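# Open the cabinet's bottom drawer with two arms

## Task

Draw the lowest drawer of the cabinet out to 90 percent or more of its full travel so that it stays there unmoving on its own, then release it and back the gripper away; a drawer that is open only because the robot is still holding it does not count.

## Robot and tools

The robot has two six-joint UF850-type arms, named left_arm and right_arm, each with a parallel two-finger gripper. The names are labels, not sides in a camera image. All reported positions use one shared scene frame: origin on the table surface midway between the arms, +x pointing out over the table, +z up, and left_arm on the +y side. The left base sits at (+0.034, +0.478, 0) m with quat_wxyz (+0.999, 0, 0, -0.055); the right base at (-0.050, -0.370, 0) m with quat_wxyz (+1.000, 0, 0, +0.020).

execute_actions is the only tool that moves the robot. Its argument actions is a list holding zero or one item. An empty list ({"actions": []}) commands nothing and simply reports the current state. A motion item has rows and optionally steps: rows is a list of 1 to 15 rows, steps is 1 to 15 (default 15), each step lasting 1/30 s. One row is used per step; if there are fewer rows than steps, the final row is held for the rest. A wait item has only steps (up to 300), sends nothing new, and returns after that many steps counted from the previous result, with your thinking time included. An optional boolean pictures turns camera images on or off for that result.

Every row is a single flat list of 14 numbers covering both arms, even when only one moves: left_arm's six joint targets then its gripper opening, followed by right_arm's six joint targets then its opening. Joint values are absolute target angles in radians (the same quantities printed under Joint positions), not offsets, in joint order waist, shoulder, elbow, forearm roll, wrist pitch, wrist roll. Stated ranges: waist -6.283 to 6.283, shoulder -2.304 to 2.304, elbow -4.224 to 0.061, forearm roll -6.283 to 6.283, wrist pitch -2.164 to 2.164, wrist roll -6.283 to 6.283. A target more than 0.010 rad outside a range, and further out than the joint's last reported angle, gets the whole call rejected with nothing sent. True ends may be up to 0.010 rad off the stated ones; requests beyond the real end are clipped there and reported as "joint sent to its limit" (possibly referring to an earlier, still-running action). Missing that message does not prove there is room left. The opening is an absolute value from -1 (closed) to +1 (fully open, 0.084 m between pads).

Motion limits: each joint target moves at most 3.14 rad/s with about 0.16 s to accelerate, and an arm's joints are slowed together so they arrive together. Per step a joint target stays within 0.623 rad of the measured angle, and if the targets would shift the gripper more than 70 mm from where it is measured, they are pulled back toward the measured angles. So large moves need several calls or waits. Between calls the arms keep heading for the last row sent until they have all nearly stopped (a blocked move counts as stopped) or a step is HELD.

Results: the state line gives, for each arm, end_effector_position (m), end_effector_quat_wxyz, and linear/angular velocities in the scene frame. The printed hand position can be off, more so far from the base. end_effector_position is the pinch point between closed pads, roughly 2 cm behind the fingertips; fingertips advance about 10 mm along the gripper +z as they close. Fingers point along gripper +z and close along its y axis. Joint positions and Joint velocities list each arm's six joints (rad, rad/s) then the pad gap (m, m/s). grip_measured is the measured opening on the command scale; to hold something, command an opening clearly below it (further below squeezes harder, up to about 24 N per pad; fast closes can hit harder). HELD marks steps where your row was not (fully) sent. "joint command not followed" means a clearance check altered or blocked joint targets on some steps while the rest of the row ran.



The wrist camera frame is wrist_camera_optical (+z forward, +x right, +y down in the image).

Cautions: keep the arms from striking or pressing on each other. A contact torque reaching a joint's load limit (waist 52.2, shoulder 52.2, elbow 43.5, forearm roll 23.4, wrist pitch 16.5, wrist roll 16.5 N m) stops that arm, backs the joint off, and freezes it for 10 s. Holding loads heats motors: MOTOR HOT appears at 65 °C and at 80 °C an OVER-TEMPERATURE FAULT brakes the arm. A held part may be tugged briefly by outside forces. Avoid slamming the drawer, hard pushes, dropping things or knocking anything off the table. Motion continues while you write, so smooth, efficient moves are preferred. Before finishing, open the gripper, withdraw it from the handle, and confirm the drawer stays open and still by itself.

Each tool is called as a command line: name --argument value for each argument, lists and objects as JSON in quotes; but a table of rows of numbers goes row by row, as --pt "numbers of a row", without its own name.

## Session

execute_actions --actions '[]'

Scene clock: 0.00 s of 3900.00 s.
left_arm: end_effector_position=(+0.3752, +0.5524, +0.3586) grip_measured=+1.00 end_effector_quat_wxyz=(+0.040, +0.370, +0.673, -0.640) end_effector_velocity=(+0.000, -0.000, -0.000) end_effector_angular_velocity=(-0.001, +0.000, +0.000) | right_arm: end_effector_position=(+0.5041, -0.5604, +0.3621) grip_measured=+1.00 end_effector_quat_wxyz=(-0.024, +0.467, +0.884, -0.006) end_effector_velocity=(-0.000, +0.000, -0.000) end_effector_angular_velocity=(+0.000, -0.000, -0.000)
Joint positions: left_arm=[ 0.692 -0.52  -1.025 -0.557 -1.824 -1.269  0.084] | right_arm=[-0.369 -0.423 -1.402 -0.006 -1.027 -2.495  0.084]
Joint velocities: left_arm=[-0.    -0.001  0.    -0.001  0.     0.001  0.   ] | right_arm=[0.    0.    0.001 0.    0.001 0.    0.   ]
Motor temperatures (°C, as the motors report them): left_arm=[22 22 23 26 24 30] | right_arm=[23 21 22 25 24 27]

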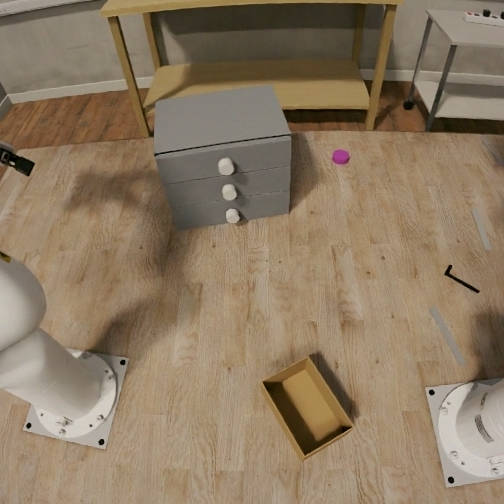

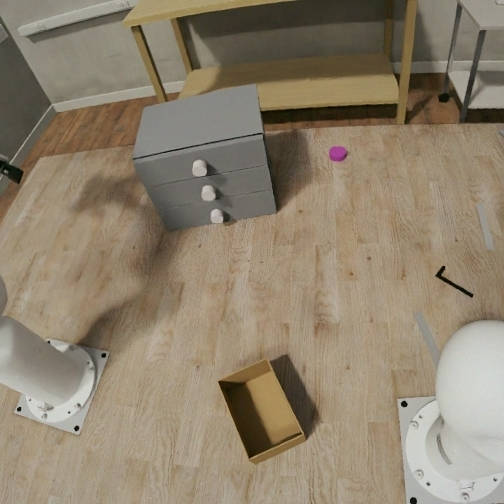

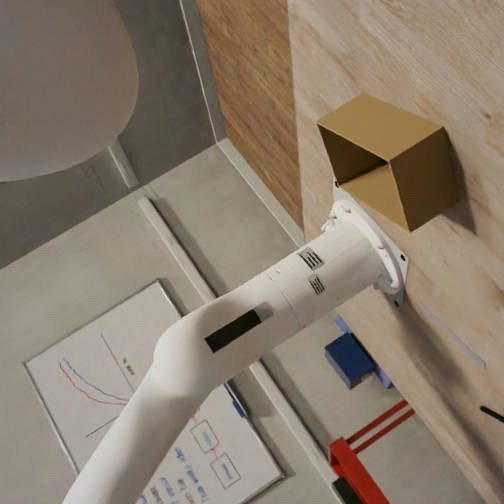

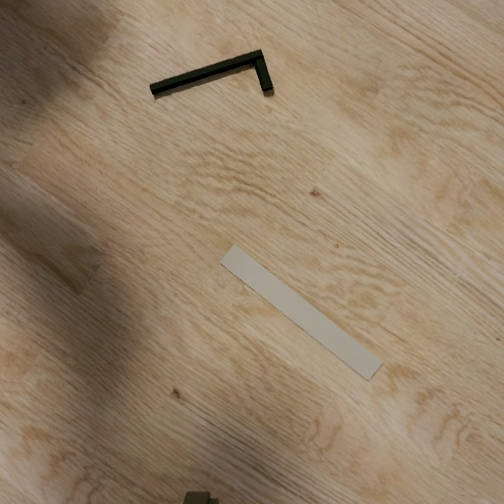

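zoom_image --camera "cam_head_left" --region '[140, 70, 310, 240]'

zoom_image --camera "cam_head_right" --region '[120, 70, 290, 240]'

Region (140, 70, 310, 240) of cam_head_left's 504x504 image, scaled by 2.965, with more detail than that image has.

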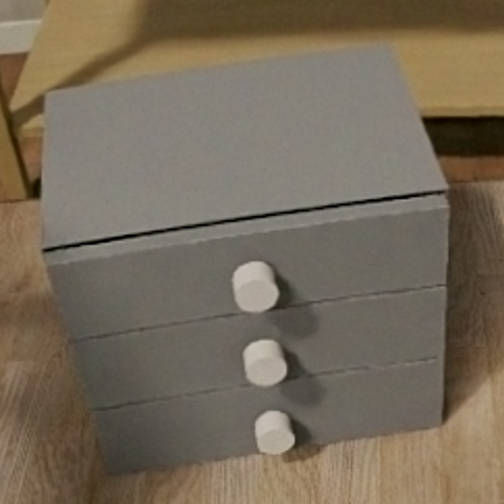

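Region (120, 70, 290, 240) of cam_head_right's 504x504 image, scaled by 2.965, with more detail than that image has.

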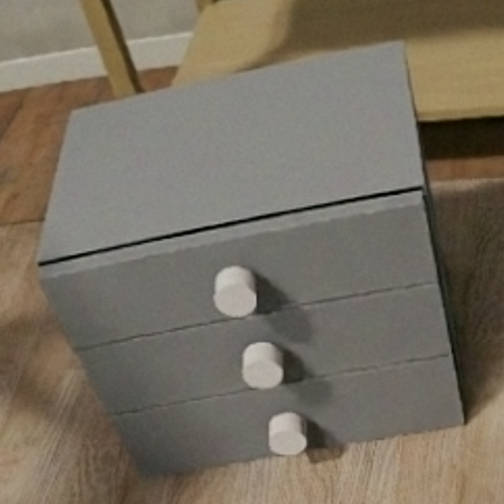

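zoom_image --camera "cam_left_wrist" --region '[290, 170, 440, 320]'

zoom_image --camera "cam_head_left" --region '[0, 320, 184, 504]'

zoom_image --camera "cam_head_left" --region '[354, 354, 504, 504]'

zoom_image --camera "cam_head_right" --region '[354, 354, 504, 504]'

zoom_image --camera "cam_head_right" --region '[0, 300, 150, 450]'

Region (290, 170, 440, 320) of cam_left_wrist's 504x504 image, scaled by 3.360, with more detail than that image has.

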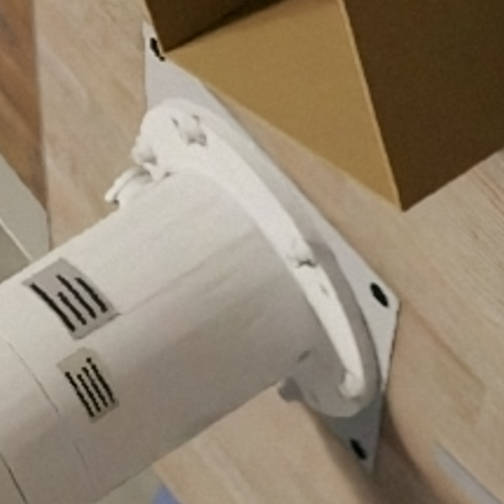

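Region (0, 320, 184, 504) of cam_head_left's 504x504 image, scaled by 2.739, with more detail than that image has.

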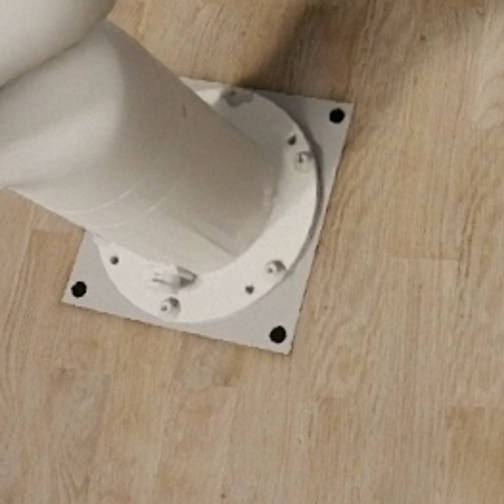

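Region (354, 354, 504, 504) of cam_head_left's 504x504 image, scaled by 3.360, with more detail than that image has.

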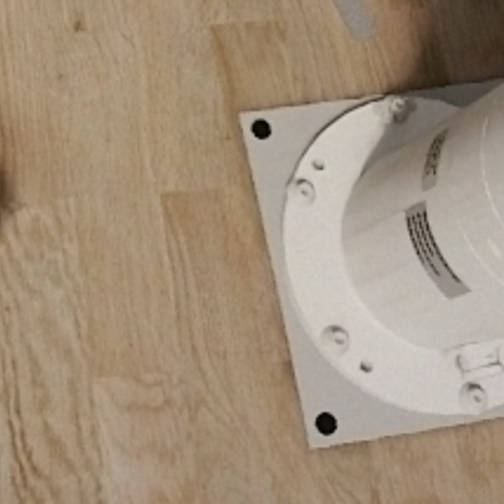

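Region (354, 354, 504, 504) of cam_head_right's 504x504 image, scaled by 3.360, with more detail than that image has.

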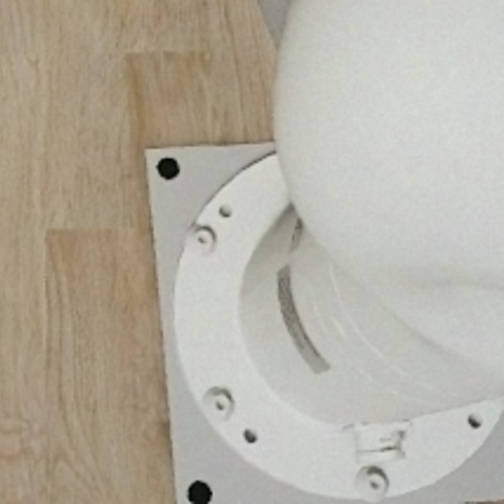

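Region (0, 300, 150, 450) of cam_head_right's 504x504 image, scaled by 3.360, with more detail than that image has.

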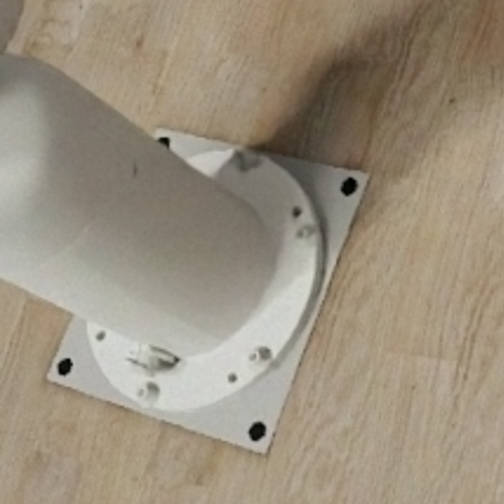

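zoom_image --camera "cam_head_left" --region '[404, 190, 504, 310]'

zoom_image --camera "cam_head_right" --region '[404, 190, 504, 310]'

zoom_image --camera "cam_head_left" --region '[0, 120, 100, 220]'

zoom_image --camera "cam_right_wrist" --region '[130, 400, 280, 504]'

zoom_image --camera "cam_head_left" --region '[200, 150, 270, 240]'

Region (404, 190, 504, 310) of cam_head_left's 504x504 image, scaled by 4.200, with more detail than that image has.

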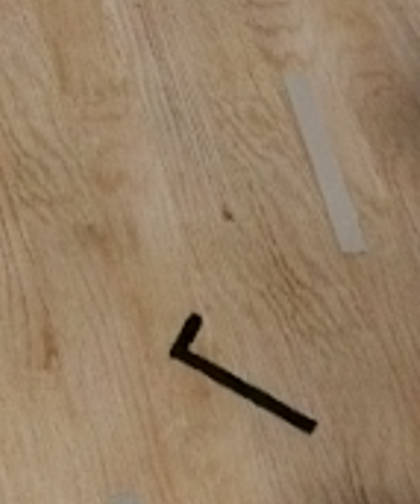

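Region (404, 190, 504, 310) of cam_head_right's 504x504 image, scaled by 4.200, with more detail than that image has.

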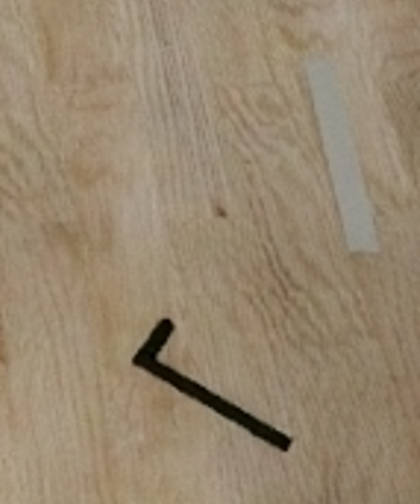

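Region (0, 120, 100, 220) of cam_head_left's 504x504 image, scaled by 5.040, with more detail than that image has.

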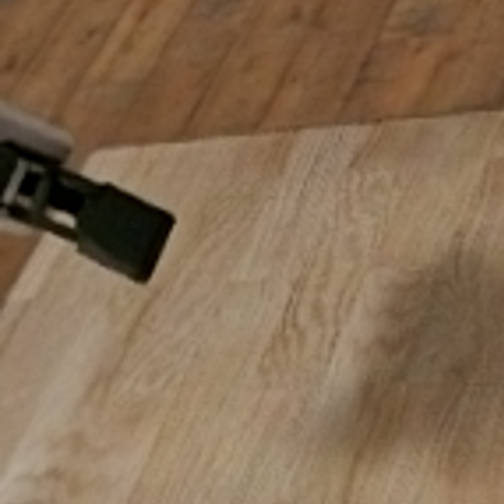

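Region (130, 400, 280, 504) of cam_right_wrist's 504x504 image, scaled by 3.360, with more detail than that image has; it fills the top 349 rows of this view, and the rest is white.

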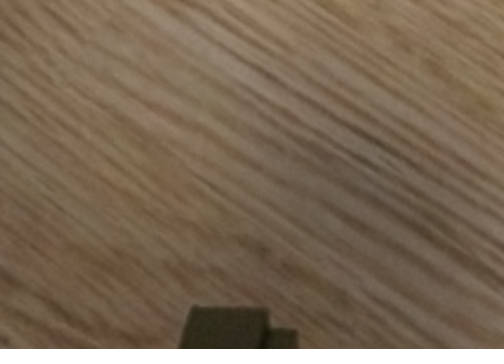

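Region (200, 150, 270, 240) of cam_head_left's 504x504 image, scaled by 5.600, with more detail than that image has.

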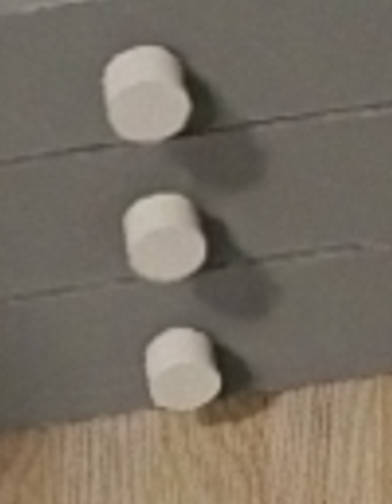

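zoom_image --camera "cam_left_wrist" --region '[130, 400, 380, 504]'

zoom_image --camera "cam_head_left" --region '[240, 340, 380, 480]'

zoom_image --camera "cam_left_wrist" --region '[300, 80, 480, 260]'

Region (130, 400, 380, 504) of cam_left_wrist's 504x504 image, scaled by 2.016, with more detail than that image has; it fills the top 210 rows of this view, and the rest is white.

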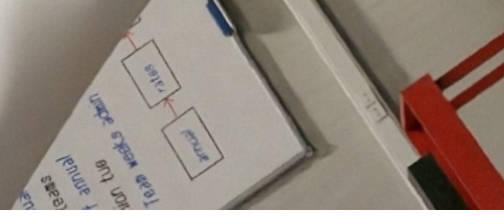

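Region (240, 340, 380, 480) of cam_head_left's 504x504 image, scaled by 3.600, with more detail than that image has.

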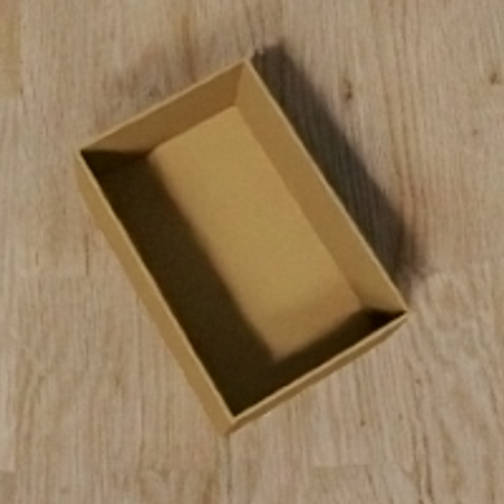

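Region (300, 80, 480, 260) of cam_left_wrist's 504x504 image, scaled by 2.800, with more detail than that image has.

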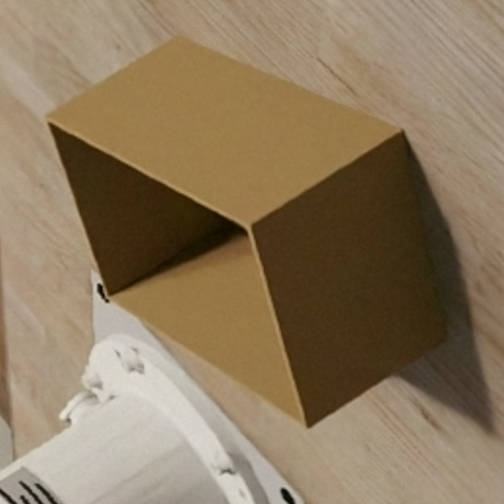

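execute_actions --actions '[{"rows": [[-0.1, -0.40, -0.55, 0.8, -1.3, -2.2, 1, -0.369, -0.423, -1.402, -0.006, -1.027, -2.495, 1]], "steps": 15}]' --pictures false

execute_actions --actions '[{"rows": [[-1.231, -0.622, -0.618, 1.645, -1.048, -3.147, 1, -0.369, -0.423, -1.402, -0.006, -1.027, -2.495, 1]], "steps": 15}]' --pictures false

Scene clock: 120.50 s of 3900.00 s.
left_arm: end_effector_position=(+0.2509, +0.4855, +0.2720) grip_measured=+1.00 end_effector_quat_wxyz=(-0.367, +0.454, +0.680, -0.444) end_effector_velocity=(-0.348, +0.083, -0.196) end_effector_angular_velocity=(+2.179, +0.301, -2.388) | right_arm: end_effector_position=(+0.5041, -0.5604, +0.3623) grip_measured=+1.00 end_effector_quat_wxyz=(-0.023, +0.467, +0.884, -0.006) end_effector_velocity=(-0.000, +0.000, -0.000) end_effector_angular_velocity=(-0.000, +0.001, +0.000)
Joint positions: left_arm=[ 0.276 -0.454 -0.763 -0.116 -1.534 -1.71   0.084] | right_arm=[-0.369 -0.423 -1.402 -0.006 -1.027 -2.495  0.084]
Joint velocities: left_arm=[-1.323  0.191  0.747  1.745  0.823 -1.688  0.   ] | right_arm=[ 0.     0.     0.001 -0.001  0.     0.     0.   ]
Motor temperatures (°C, as the motors report them): left_arm=[22 22 24 26 24 30] | right_arm=[23 22 23 25 24 27]
Steps of this call (steps 1 to 130: nothing new was sent; then 115.67 s passed at rest; steps 131 to 145: all 15 steps of this action). Readings (joint positions):
131: left_arm=[0.691 -0.520 -1.025 -0.557 -1.824 -1.269] | right_arm=[-0.369 -0.423 -1.402 -0.006 -1.027 -2.495]
132: left_arm=[0.689 -0.519 -1.023 -0.554 -1.821 -1.273] | right_arm=[-0.369 -0.423 -1.402 -0.006 -1.027 -2.495]
134: left_arm=[0.654 -0.512 -0.997 -0.518 -1.790 -1.310] | right_arm=[-0.369 -0.423 -1.402 -0.006 -1.027 -2.495]
138: left_arm=[0.536 -0.492 -0.912 -0.401 -1.699 -1.425] | right_arm=[-0.369 -0.423 -1.402 -0.006 -1.027 -2.495]
145: the state above

Scene clock: 121.00 s of 3900.00 s.
left_arm: end_effector_position=(+0.3108, +0.4591, +0.1640) grip_measured=+1.00 end_effector_quat_wxyz=(-0.474, +0.709, +0.473, +0.223) end_effector_velocity=(+0.240, -0.321, -0.070) end_effector_angular_velocity=(+0.089, -1.150, -2.097) | right_arm: end_effector_position=(+0.5041, -0.5604, +0.3623) grip_measured=+1.00 end_effector_quat_wxyz=(-0.023, +0.467, +0.884, -0.006) end_effector_velocity=(+0.000, +0.000, +0.000) end_effector_angular_velocity=(+0.000, -0.001, -0.000)
Joint positions: left_arm=[-0.54  -0.578 -0.636  0.754 -1.145 -2.555  0.084] | right_arm=[-0.369 -0.423 -1.402 -0.006 -1.027 -2.495  0.084]
Joint velocities: left_arm=[-1.347 -0.114  0.047  1.349  0.252 -1.346  0.   ] | right_arm=[-0.    -0.    -0.001  0.001 -0.     0.     0.   ]
Motor temperatures (°C, as the motors report them): left_arm=[22 22 24 26 24 30] | right_arm=[23 22 23 25 24 27]
Steps of this call (steps 1 to 15: all 15 steps of this action). Readings (joint positions):
1: left_arm=[0.230 -0.447 -0.737 -0.053 -1.505 -1.770] | right_arm=[-0.369 -0.423 -1.402 -0.006 -1.027 -2.495]
2: left_arm=[0.179 -0.442 -0.710 0.019 -1.472 -1.833] | right_arm=[-0.369 -0.423 -1.402 -0.006 -1.027 -2.495]
4: left_arm=[0.071 -0.453 -0.676 0.151 -1.394 -1.947] | right_arm=[-0.369 -0.423 -1.402 -0.006 -1.027 -2.495]
8: left_arm=[-0.164 -0.526 -0.657 0.378 -1.258 -2.179] | right_arm=[-0.369 -0.423 -1.402 -0.006 -1.027 -2.495]
15: the state above

execute_actions --actions '[{"steps": 20}]'

Scene clock: 123.47 s of 3900.00 s.
left_arm: end_effector_position=(+0.3291, +0.1456, +0.1322) grip_measured=+1.00 end_effector_quat_wxyz=(-0.039, +0.863, +0.069, +0.499) end_effector_velocity=(-0.000, +0.000, -0.001) end_effector_angular_velocity=(+0.002, -0.000, +0.000) | right_arm: end_effector_position=(+0.5041, -0.5604, +0.3623) grip_measured=+1.00 end_effector_quat_wxyz=(-0.023, +0.467, +0.884, -0.006) end_effector_velocity=(-0.000, +0.000, -0.000) end_effector_angular_velocity=(-0.000, +0.001, +0.000)
Joint positions: left_arm=[-1.231 -0.622 -0.618  1.645 -1.048 -3.147  0.084] | right_arm=[-0.369 -0.423 -1.402 -0.006 -1.027 -2.495  0.084]
Joint velocities: left_arm=[-0.    -0.002 -0.    -0.001 -0.     0.    -0.   ] | right_arm=[ 0.     0.     0.001 -0.     0.     0.    -0.   ]
Motor temperatures (°C, as the motors report them): left_arm=[22 22 24 26 24 30] | right_arm=[23 22 23 25 24 27]
Steps of this call (steps 1 to 45: the robot went on to your last target; steps 46 to 74: nothing new was sent). Readings (joint positions):
1: left_arm=[-0.584 -0.581 -0.635 0.798 -1.137 -2.599] | right_arm=[-0.369 -0.423 -1.402 -0.006 -1.027 -2.495]
2: left_arm=[-0.626 -0.584 -0.633 0.840 -1.130 -2.640] | right_arm=[-0.369 -0.423 -1.402 -0.006 -1.027 -2.495]
4: left_arm=[-0.706 -0.589 -0.631 0.921 -1.119 -2.711] | right_arm=[-0.369 -0.423 -1.402 -0.006 -1.027 -2.495]
8: left_arm=[-0.842 -0.598 -0.628 1.080 -1.101 -2.824] | right_arm=[-0.369 -0.423 -1.402 -0.006 -1.027 -2.495]
74: the state above
All arms were judged still, so your last target was given up. Only a new action makes them travel on or press farther. Fingers that are still opening or closing keep moving.

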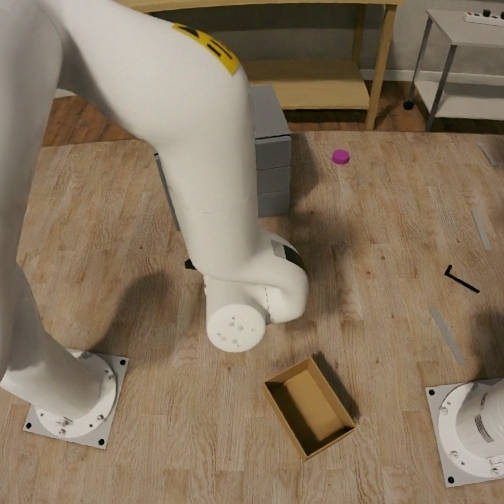

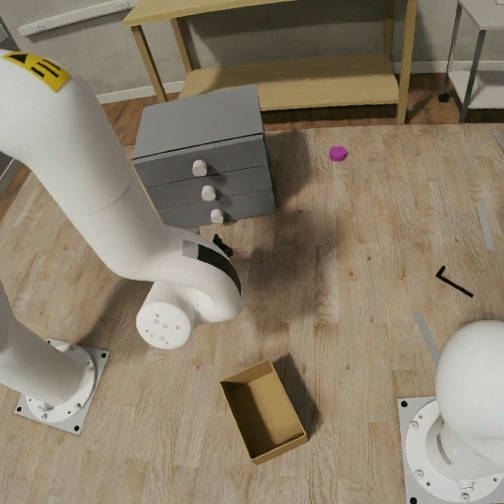

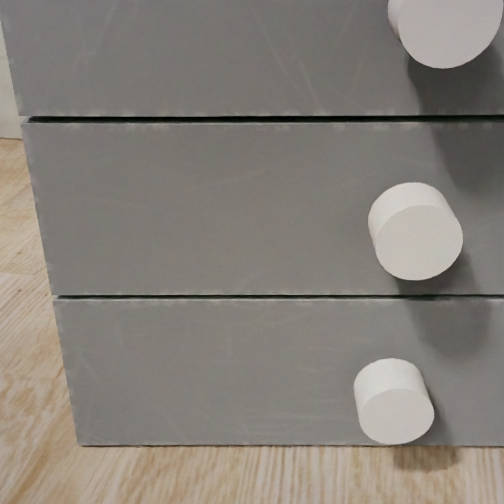

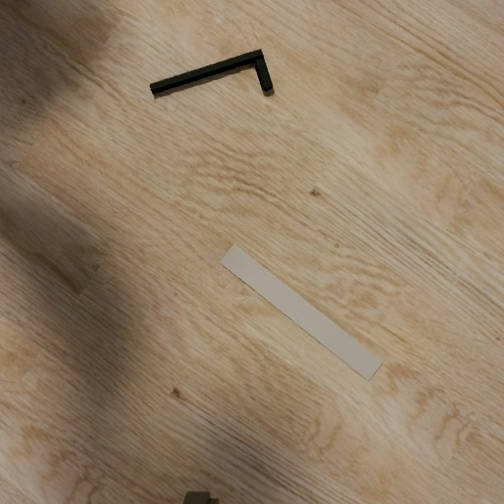

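zoom_image --camera "cam_left_wrist" --region '[334, 340, 474, 480]'

zoom_image --camera "cam_left_wrist" --region '[0, 270, 200, 470]'

zoom_image --camera "cam_left_wrist" --region '[344, 160, 504, 320]'

zoom_image --camera "cam_left_wrist" --region '[0, 60, 160, 220]'

Region (334, 340, 474, 480) of cam_left_wrist's 504x504 image, scaled by 3.600, with more detail than that image has.

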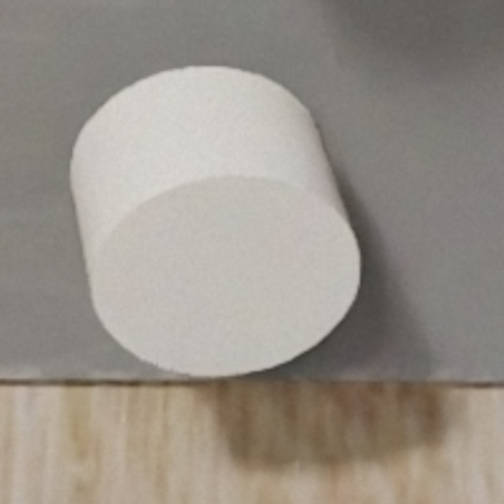

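Region (0, 270, 200, 470) of cam_left_wrist's 504x504 image, scaled by 2.520, with more detail than that image has.

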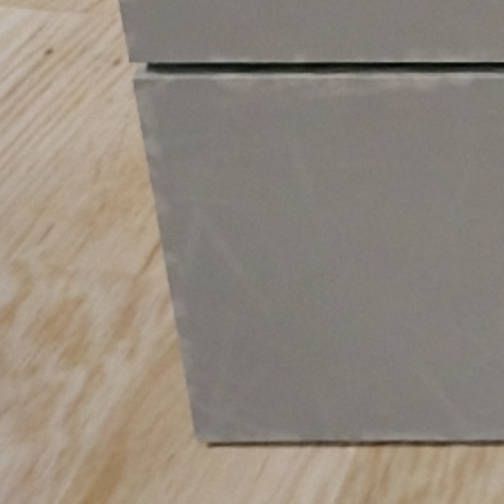

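Region (344, 160, 504, 320) of cam_left_wrist's 504x504 image, scaled by 3.150, with more detail than that image has.

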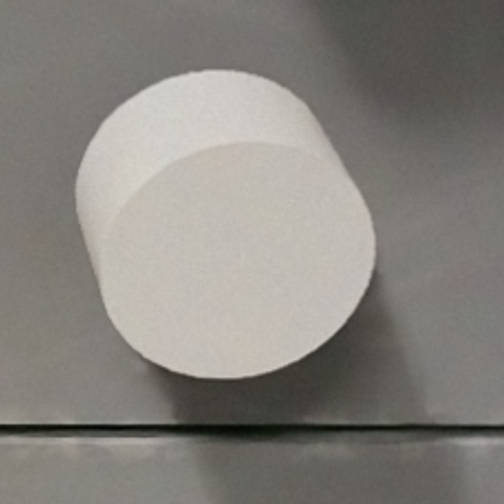

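Region (0, 60, 160, 220) of cam_left_wrist's 504x504 image, scaled by 3.150, with more detail than that image has.

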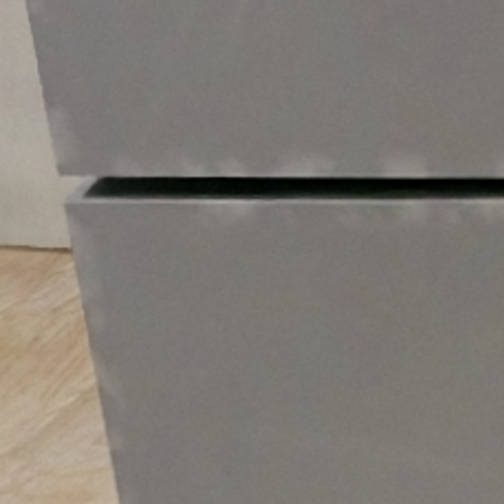

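execute_actions --actions '[{"rows": [ [-1.2306,-0.6227,-0.6185,1.6455,-1.0481,-3.1473,1,-0.369,-0.423,-1.402,-0.006,-1.027,-2.495,1], [-1.2281,-0.6272,-0.6214,1.6489,-1.0484,-3.1490,1,-0.369,-0.423,-1.402,-0.006,-1.027,-2.495,1], [-1.2223,-0.6378,-0.6284,1.6567,-1.0494,-3.1530,1,-0.369,-0.423,-1.402,-0.006,-1.027,-2.495,1], [-1.2126,-0.6553,-0.6398,1.6696,-1.0509,-3.1596,1,-0.369,-0.423,-1.402,-0.006,-1.027,-2.495,1], [-1.1994,-0.6793,-0.6556,1.6873,-1.0529,-3.1688,1,-0.369,-0.423,-1.402,-0.006,-1.027,-2.495,1], [-1.1832,-0.7087,-0.6748,1.7090,-1.0554,-3.1799,1,-0.369,-0.423,-1.402,-0.006,-1.027,-2.495,1], [-1.1651,-0.7416,-0.6963,1.7333,-1.0582,-3.1924,1,-0.369,-0.423,-1.402,-0.006,-1.027,-2.495,1], [-1.1463,-0.7756,-0.7187,1.7584,-1.0612,-3.2053,1,-0.369,-0.423,-1.402,-0.006,-1.027,-2.495,1], [-1.1282,-0.8085,-0.7402,1.7827,-1.0640,-3.2178,1,-0.369,-0.423,-1.402,-0.006,-1.027,-2.495,1], [-1.1120,-0.8379,-0.7594,1.8044,-1.0665,-3.2289,1,-0.369,-0.423,-1.402,-0.006,-1.027,-2.495,1], [-1.0988,-0.8619,-0.7752,1.8221,-1.0685,-3.2381,1,-0.369,-0.423,-1.402,-0.006,-1.027,-2.495,1], [-1.0891,-0.8794,-0.7866,1.8350,-1.0700,-3.2447,1,-0.369,-0.423,-1.402,-0.006,-1.027,-2.495,1], [-1.0833,-0.8900,-0.7936,1.8428,-1.0710,-3.2487,1,-0.369,-0.423,-1.402,-0.006,-1.027,-2.495,1], [-1.0808,-0.8945,-0.7965,1.8462,-1.0713,-3.2504,1,-0.369,-0.423,-1.402,-0.006,-1.027,-2.495,1], [-1.0804,-0.8952,-0.7970,1.8467,-1.0714,-3.2507,1,-0.369,-0.423,-1.402,-0.006,-1.027,-2.495,1] ], "steps": 15}]' --pictures false

execute_actions --actions '[{"steps": 15}]'

Scene clock: 195.63 s of 3900.00 s.
left_arm: end_effector_position=(+0.3841, +0.1302, +0.0643) grip_measured=+1.00 end_effector_quat_wxyz=(-0.041, +0.863, +0.068, +0.499) end_effector_velocity=(+0.136, -0.008, -0.197) end_effector_angular_velocity=(+0.008, +0.030, +0.002) | right_arm: end_effector_position=(+0.5041, -0.5604, +0.3623) grip_measured=+1.00 end_effector_quat_wxyz=(-0.023, +0.467, +0.884, -0.006) end_effector_velocity=(-0.000, -0.000, -0.000) end_effector_angular_velocity=(-0.000, +0.001, +0.001)
Joint positions: left_arm=[-1.108 -0.845 -0.763  1.809 -1.067 -3.231  0.084] | right_arm=[-0.369 -0.423 -1.402 -0.006 -1.027 -2.495  0.084]
Joint velocities: left_arm=[ 0.316 -0.573 -0.364  0.417 -0.046 -0.212 -0.   ] | right_arm=[-0.    -0.     0.001 -0.     0.    -0.001  0.   ]
Motor temperatures (°C, as the motors report them): left_arm=[22 22 24 26 24 30] | right_arm=[23 22 23 25 24 27]
Steps of this call (steps 1 to 90: nothing new was sent; then 68.67 s passed at rest; steps 91 to 105: all 15 steps of this action). Readings (joint positions):
91: left_arm=[-1.231 -0.622 -0.618 1.645 -1.048 -3.147] | right_arm=[-0.369 -0.423 -1.402 -0.006 -1.027 -2.495]
92: left_arm=[-1.231 -0.622 -0.618 1.645 -1.048 -3.147] | right_arm=[-0.369 -0.423 -1.402 -0.006 -1.027 -2.495]
94: left_arm=[-1.229 -0.625 -0.620 1.648 -1.048 -3.148] | right_arm=[-0.369 -0.423 -1.402 -0.006 -1.027 -2.495]
98: left_arm=[-1.205 -0.670 -0.650 1.680 -1.052 -3.165] | right_arm=[-0.369 -0.423 -1.402 -0.006 -1.027 -2.495]
105: the state above

Scene clock: 196.13 s of 3900.00 s.
left_arm: end_effector_position=(+0.3963, +0.1288, +0.0472) grip_measured=+1.00 end_effector_quat_wxyz=(-0.040, +0.863, +0.069, +0.498) end_effector_velocity=(+0.001, +0.001, -0.002) end_effector_angular_velocity=(+0.002, +0.001, -0.001) | right_arm: end_effector_position=(+0.5041, -0.5604, +0.3623) grip_measured=+1.00 end_effector_quat_wxyz=(-0.023, +0.467, +0.884, -0.006) end_effector_velocity=(-0.000, +0.000, -0.000) end_effector_angular_velocity=(+0.000, +0.000, -0.000)
Joint positions: left_arm=[-1.081 -0.895 -0.797  1.846 -1.071 -3.251  0.084] | right_arm=[-0.369 -0.423 -1.402 -0.006 -1.027 -2.495  0.084]
Joint velocities: left_arm=[ 0.002 -0.005 -0.002  0.003 -0.    -0.001  0.   ] | right_arm=[ 0.    -0.     0.001  0.     0.     0.     0.   ]
Motor temperatures (°C, as the motors report them): left_arm=[22 22 24 26 24 30] | right_arm=[23 22 23 25 24 27]
Steps of this call (steps 1 to 15: the robot went on to your last target). Readings (joint positions):
1: left_arm=[-1.099 -0.861 -0.773 1.821 -1.068 -3.237] | right_arm=[-0.369 -0.423 -1.402 -0.006 -1.027 -2.495]
2: left_arm=[-1.093 -0.872 -0.781 1.829 -1.069 -3.241] | right_arm=[-0.369 -0.423 -1.402 -0.006 -1.027 -2.495]
4: left_arm=[-1.087 -0.884 -0.789 1.838 -1.070 -3.246] | right_arm=[-0.369 -0.423 -1.402 -0.006 -1.027 -2.495]
8: left_arm=[-1.082 -0.892 -0.795 1.844 -1.071 -3.250] | right_arm=[-0.369 -0.423 -1.402 -0.006 -1.027 -2.495]
15: the state above

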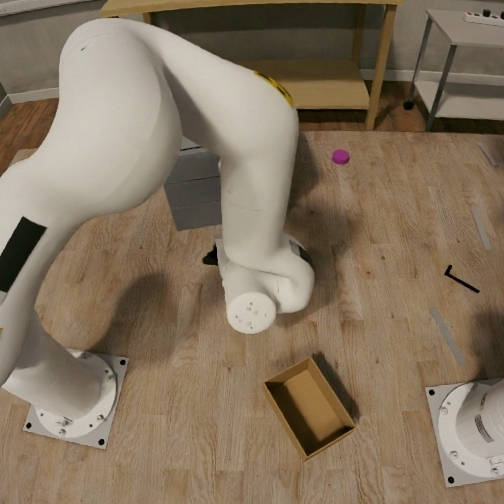

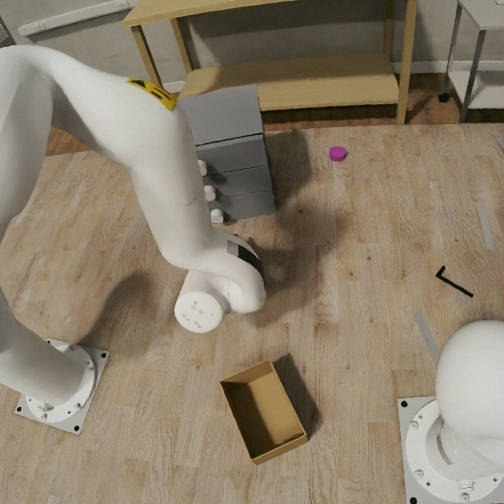

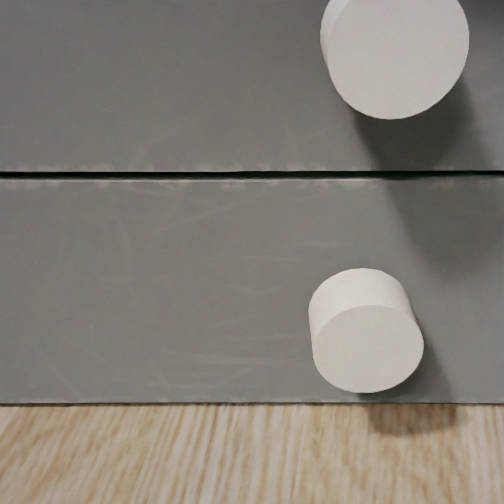

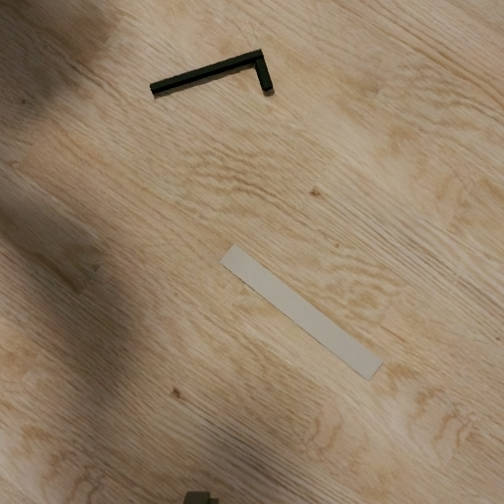

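zoom_image --camera "cam_left_wrist" --region '[284, 250, 464, 430]'

zoom_image --camera "cam_left_wrist" --region '[300, 0, 500, 200]'

Region (284, 250, 464, 430) of cam_left_wrist's 504x504 image, scaled by 2.800, with more detail than that image has.

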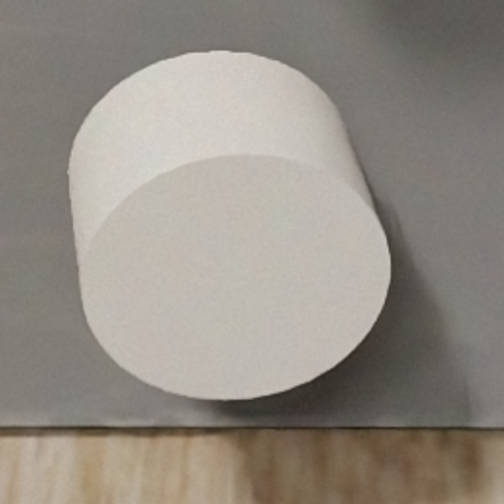

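Region (300, 0, 500, 200) of cam_left_wrist's 504x504 image, scaled by 2.520, with more detail than that image has.

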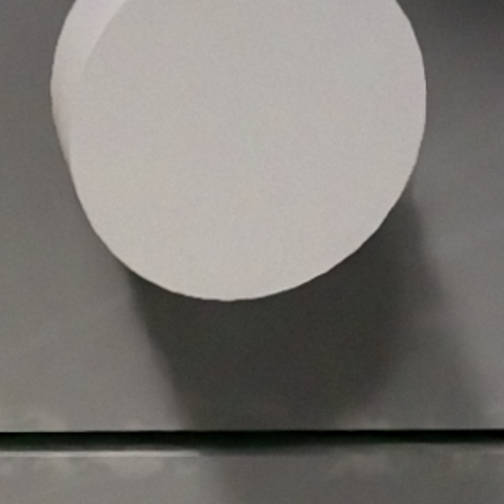

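execute_actions --actions '[{"rows": [ [-1.0799,-0.8952,-0.7972,1.8471,-1.0714,-3.2506,0.95,-0.369,-0.423,-1.402,-0.006,-1.027,-2.495,1], [-1.0770,-0.8955,-0.7982,1.8496,-1.0714,-3.2497,0.9,-0.369,-0.423,-1.402,-0.006,-1.027,-2.495,1], [-1.0702,-0.8962,-0.8005,1.8555,-1.0713,-3.2477,0.85,-0.369,-0.423,-1.402,-0.006,-1.027,-2.495,1], [-1.0589,-0.8972,-0.8043,1.8651,-1.0711,-3.2444,0.8,-0.369,-0.423,-1.402,-0.006,-1.027,-2.495,1], [-1.0434,-0.8987,-0.8096,1.8784,-1.0709,-3.2399,0.75,-0.369,-0.423,-1.402,-0.006,-1.027,-2.495,1], [-1.0244,-0.9005,-0.8161,1.8947,-1.0707,-3.2343,0.7,-0.369,-0.423,-1.402,-0.006,-1.027,-2.495,1], [-1.0031,-0.9025,-0.8233,1.9129,-1.0704,-3.2281,0.65,-0.369,-0.423,-1.402,-0.006,-1.027,-2.495,1], [-0.9812,-0.9045,-0.8308,1.9317,-1.0702,-3.2217,0.6,-0.369,-0.423,-1.402,-0.006,-1.027,-2.495,1], [-0.9599,-0.9065,-0.8380,1.9499,-1.0699,-3.2155,0.55,-0.369,-0.423,-1.402,-0.006,-1.027,-2.495,1], [-0.9409,-0.9083,-0.8445,1.9662,-1.0697,-3.2099,0.5,-0.369,-0.423,-1.402,-0.006,-1.027,-2.495,1], [-0.9254,-0.9098,-0.8498,1.9795,-1.0695,-3.2054,0.45,-0.369,-0.423,-1.402,-0.006,-1.027,-2.495,1], [-0.9141,-0.9108,-0.8536,1.9891,-1.0693,-3.2021,0.4,-0.369,-0.423,-1.402,-0.006,-1.027,-2.495,1], [-0.9073,-0.9115,-0.8559,1.9950,-1.0692,-3.2001,0.4,-0.369,-0.423,-1.402,-0.006,-1.027,-2.495,1], [-0.9044,-0.9118,-0.8569,1.9975,-1.0692,-3.1992,0.4,-0.369,-0.423,-1.402,-0.006,-1.027,-2.495,1], [-0.9039,-0.9118,-0.8571,1.9979,-1.0692,-3.1991,0.4,-0.369,-0.423,-1.402,-0.006,-1.027,-2.495,1] ], "steps": 15}]' --pictures false

execute_actions --actions '[{"rows": [ [-0.9039,-0.9118,-0.8571,1.9979,-1.0692,-3.1991,0.4,-0.369,-0.423,-1.402,-0.006,-1.027,-2.495,1], [-0.9039,-0.9118,-0.8571,1.9979,-1.0692,-3.1991,0.4,-0.369,-0.423,-1.402,-0.006,-1.027,-2.495,1], [-0.9039,-0.9118,-0.8571,1.9979,-1.0692,-3.1991,0.35,-0.369,-0.423,-1.402,-0.006,-1.027,-2.495,1], [-0.9039,-0.9118,-0.8571,1.9979,-1.0692,-3.1991,0.3,-0.369,-0.423,-1.402,-0.006,-1.027,-2.495,1], [-0.9039,-0.9118,-0.8571,1.9979,-1.0692,-3.1991,0.22,-0.369,-0.423,-1.402,-0.006,-1.027,-2.495,1], [-0.9039,-0.9118,-0.8571,1.9979,-1.0692,-3.1991,0.14,-0.369,-0.423,-1.402,-0.006,-1.027,-2.495,1], [-0.9039,-0.9118,-0.8571,1.9979,-1.0692,-3.1991,0.06,-0.369,-0.423,-1.402,-0.006,-1.027,-2.495,1], [-0.9039,-0.9118,-0.8571,1.9979,-1.0692,-3.1991,-0.02,-0.369,-0.423,-1.402,-0.006,-1.027,-2.495,1], [-0.9039,-0.9118,-0.8571,1.9979,-1.0692,-3.1991,-0.1,-0.369,-0.423,-1.402,-0.006,-1.027,-2.495,1], [-0.9039,-0.9118,-0.8571,1.9979,-1.0692,-3.1991,-0.16,-0.369,-0.423,-1.402,-0.006,-1.027,-2.495,1], [-0.9039,-0.9118,-0.8571,1.9979,-1.0692,-3.1991,-0.22,-0.369,-0.423,-1.402,-0.006,-1.027,-2.495,1], [-0.9039,-0.9118,-0.8571,1.9979,-1.0692,-3.1991,-0.28,-0.369,-0.423,-1.402,-0.006,-1.027,-2.495,1], [-0.9039,-0.9118,-0.8571,1.9979,-1.0692,-3.1991,-0.36,-0.369,-0.423,-1.402,-0.006,-1.027,-2.495,1], [-0.9039,-0.9118,-0.8571,1.9979,-1.0692,-3.1991,-0.45,-0.369,-0.423,-1.402,-0.006,-1.027,-2.495,1], [-0.9039,-0.9118,-0.8571,1.9979,-1.0692,-3.1991,-0.55,-0.369,-0.423,-1.402,-0.006,-1.027,-2.495,1] ], "steps": 15}]' --pictures false

execute_actions --actions '[{"rows": [ [-0.9039,-0.9118,-0.8571,1.9979,-1.0692,-3.1991,-0.7,-0.369,-0.423,-1.402,-0.006,-1.027,-2.495,1], [-0.9039,-0.9118,-0.8571,1.9979,-1.0692,-3.1991,-0.85,-0.369,-0.423,-1.402,-0.006,-1.027,-2.495,1], [-0.9039,-0.9118,-0.8571,1.9979,-1.0692,-3.1991,-1,-0.369,-0.423,-1.402,-0.006,-1.027,-2.495,1] ], "steps": 8}]'

Scene clock: 274.70 s of 3900.00 s.
left_arm: end_effector_position=(+0.4602, +0.1390, +0.0469) grip_measured=+0.39 end_effector_quat_wxyz=(-0.040, +0.863, +0.069, +0.498) end_effector_velocity=(+0.150, +0.037, +0.003) end_effector_angular_velocity=(+0.003, -0.008, +0.002) | right_arm: end_effector_position=(+0.5041, -0.5604, +0.3623) grip_measured=+1.00 end_effector_quat_wxyz=(-0.023, +0.467, +0.884, -0.006) end_effector_velocity=(-0.001, +0.000, -0.001) end_effector_angular_velocity=(+0.001, +0.002, -0.001)
Joint positions: left_arm=[-0.934 -0.909 -0.847  1.972 -1.07  -3.208  0.061] | right_arm=[-0.369 -0.423 -1.402 -0.006 -1.027 -2.495  0.084]
Joint velocities: left_arm=[ 0.34  -0.03  -0.115  0.288  0.005  0.1   -0.003] | right_arm=[ 0.     0.     0.003  0.     0.     0.001 -0.   ]
Motor temperatures (°C, as the motors report them): left_arm=[22 22 24 26 24 30] | right_arm=[23 22 23 25 24 27]
Steps of this call (steps 1 to 15: the robot went on to your last target; steps 16 to 90: nothing new was sent; then 75.07 s passed at rest; steps 91 to 105: all 15 steps of this action). Readings (joint positions):
91: left_arm=[-1.080 -0.895 -0.797 1.847 -1.071 -3.251] | right_arm=[-0.369 -0.423 -1.402 -0.006 -1.027 -2.495]
92: left_arm=[-1.080 -0.895 -0.797 1.847 -1.071 -3.251] | right_arm=[-0.369 -0.423 -1.402 -0.006 -1.027 -2.495]
94: left_arm=[-1.078 -0.895 -0.798 1.849 -1.071 -3.250] | right_arm=[-0.369 -0.423 -1.402 -0.006 -1.027 -2.495]
98: left_arm=[-1.048 -0.898 -0.808 1.875 -1.071 -3.241] | right_arm=[-0.369 -0.423 -1.402 -0.006 -1.027 -2.495]
105: the state above

Scene clock: 275.20 s of 3900.00 s.
left_arm: end_effector_position=(+0.4729, +0.1430, +0.0468) grip_measured=-0.29 end_effector_quat_wxyz=(-0.040, +0.863, +0.069, +0.498) end_effector_velocity=(+0.001, -0.000, -0.000) end_effector_angular_velocity=(-0.002, +0.002, +0.000) | right_arm: end_effector_position=(+0.5041, -0.5604, +0.3623) grip_measured=+1.00 end_effector_quat_wxyz=(-0.023, +0.467, +0.884, -0.006) end_effector_velocity=(-0.000, -0.000, +0.000) end_effector_angular_velocity=(-0.001, +0.000, +0.000)
Joint positions: left_arm=[-0.904 -0.912 -0.856  1.997 -1.07  -3.199  0.032] | right_arm=[-0.369 -0.423 -1.402 -0.006 -1.027 -2.495  0.084]
Joint velocities: left_arm=[ 0.002  0.    -0.002  0.002  0.003 -0.     0.   ] | right_arm=[-0.     0.    -0.    -0.001 -0.     0.     0.   ]
Motor temperatures (°C, as the motors report them): left_arm=[22 22 24 26 24 30] | right_arm=[23 22 23 25 24 27]
Steps of this call (steps 1 to 15: all 15 steps of this action). Readings (joint positions):
1: left_arm=[-0.924 -0.910 -0.850 1.980 -1.070 -3.205] | right_arm=[-0.369 -0.423 -1.402 -0.006 -1.027 -2.495]
2: left_arm=[-0.918 -0.910 -0.852 1.985 -1.070 -3.203] | right_arm=[-0.369 -0.423 -1.402 -0.006 -1.027 -2.495]
4: left_arm=[-0.911 -0.911 -0.855 1.992 -1.069 -3.201] | right_arm=[-0.369 -0.423 -1.402 -0.006 -1.027 -2.495]
8: left_arm=[-0.906 -0.912 -0.856 1.996 -1.069 -3.200] | right_arm=[-0.369 -0.423 -1.402 -0.006 -1.027 -2.495]
15: the state above

Scene clock: 275.47 s of 3900.00 s.
left_arm: end_effector_position=(+0.4730, +0.1427, +0.0468) grip_measured=-0.29 end_effector_quat_wxyz=(-0.040, +0.863, +0.069, +0.498) end_effector_velocity=(-0.001, -0.001, -0.001) end_effector_angular_velocity=(-0.000, +0.003, -0.003) | right_arm: end_effector_position=(+0.5041, -0.5604, +0.3623) grip_measured=+1.00 end_effector_quat_wxyz=(-0.023, +0.467, +0.884, -0.006) end_effector_velocity=(-0.000, +0.000, -0.001) end_effector_angular_velocity=(+0.001, +0.001, -0.001)
Joint positions: left_arm=[-0.904 -0.912 -0.856  1.997 -1.069 -3.199  0.032] | right_arm=[-0.369 -0.423 -1.402 -0.006 -1.027 -2.495  0.084]
Joint velocities: left_arm=[-0.002 -0.001 -0.001  0.001  0.003  0.     0.   ] | right_arm=[-0.     0.     0.002  0.001  0.001  0.    -0.   ]
Motor temperatures (°C, as the motors report them): left_arm=[22 22 24 26 24 30] | right_arm=[23 22 23 25 24 27]
Steps of this call (steps 1 to 8: all 8 steps of this action). Readings (joint positions):
1: left_arm=[-0.904 -0.912 -0.856 1.997 -1.070 -3.199] | right_arm=[-0.369 -0.423 -1.402 -0.006 -1.027 -2.495]
2: left_arm=[-0.904 -0.912 -0.856 1.997 -1.070 -3.199] | right_arm=[-0.369 -0.423 -1.402 -0.006 -1.027 -2.495]
4: left_arm=[-0.904 -0.912 -0.856 1.997 -1.069 -3.199] | right_arm=[-0.369 -0.423 -1.402 -0.006 -1.027 -2.495]
8: the state above

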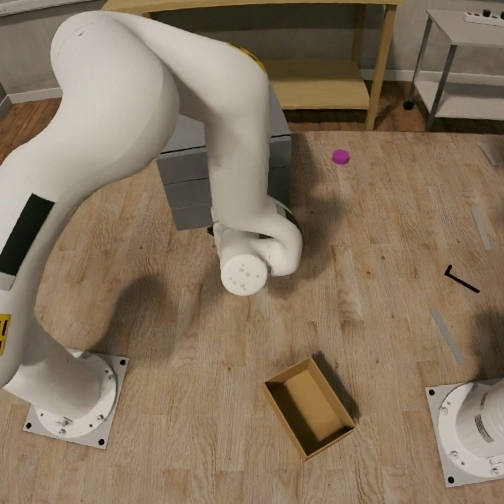

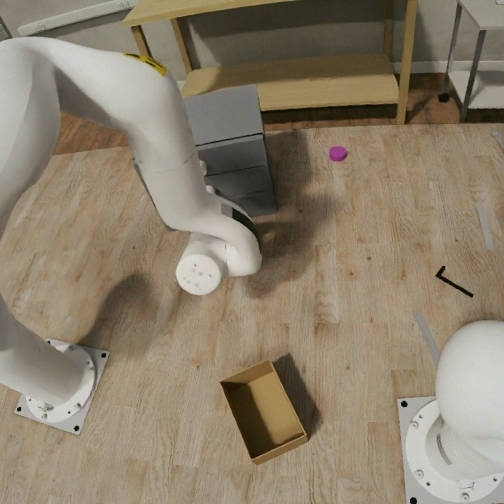

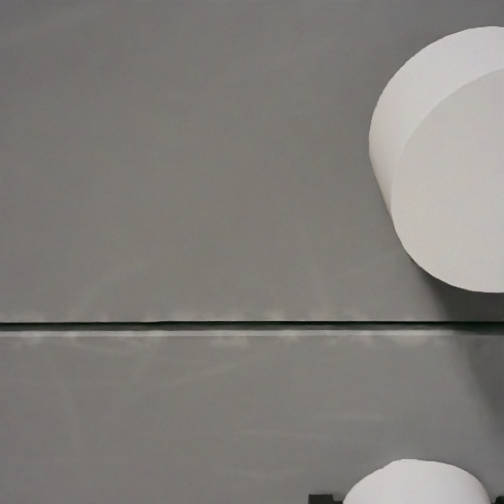

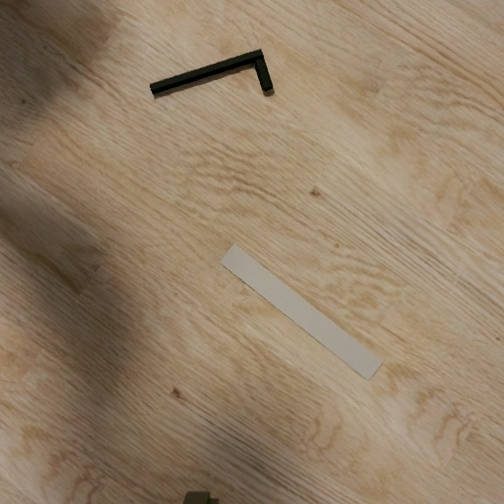

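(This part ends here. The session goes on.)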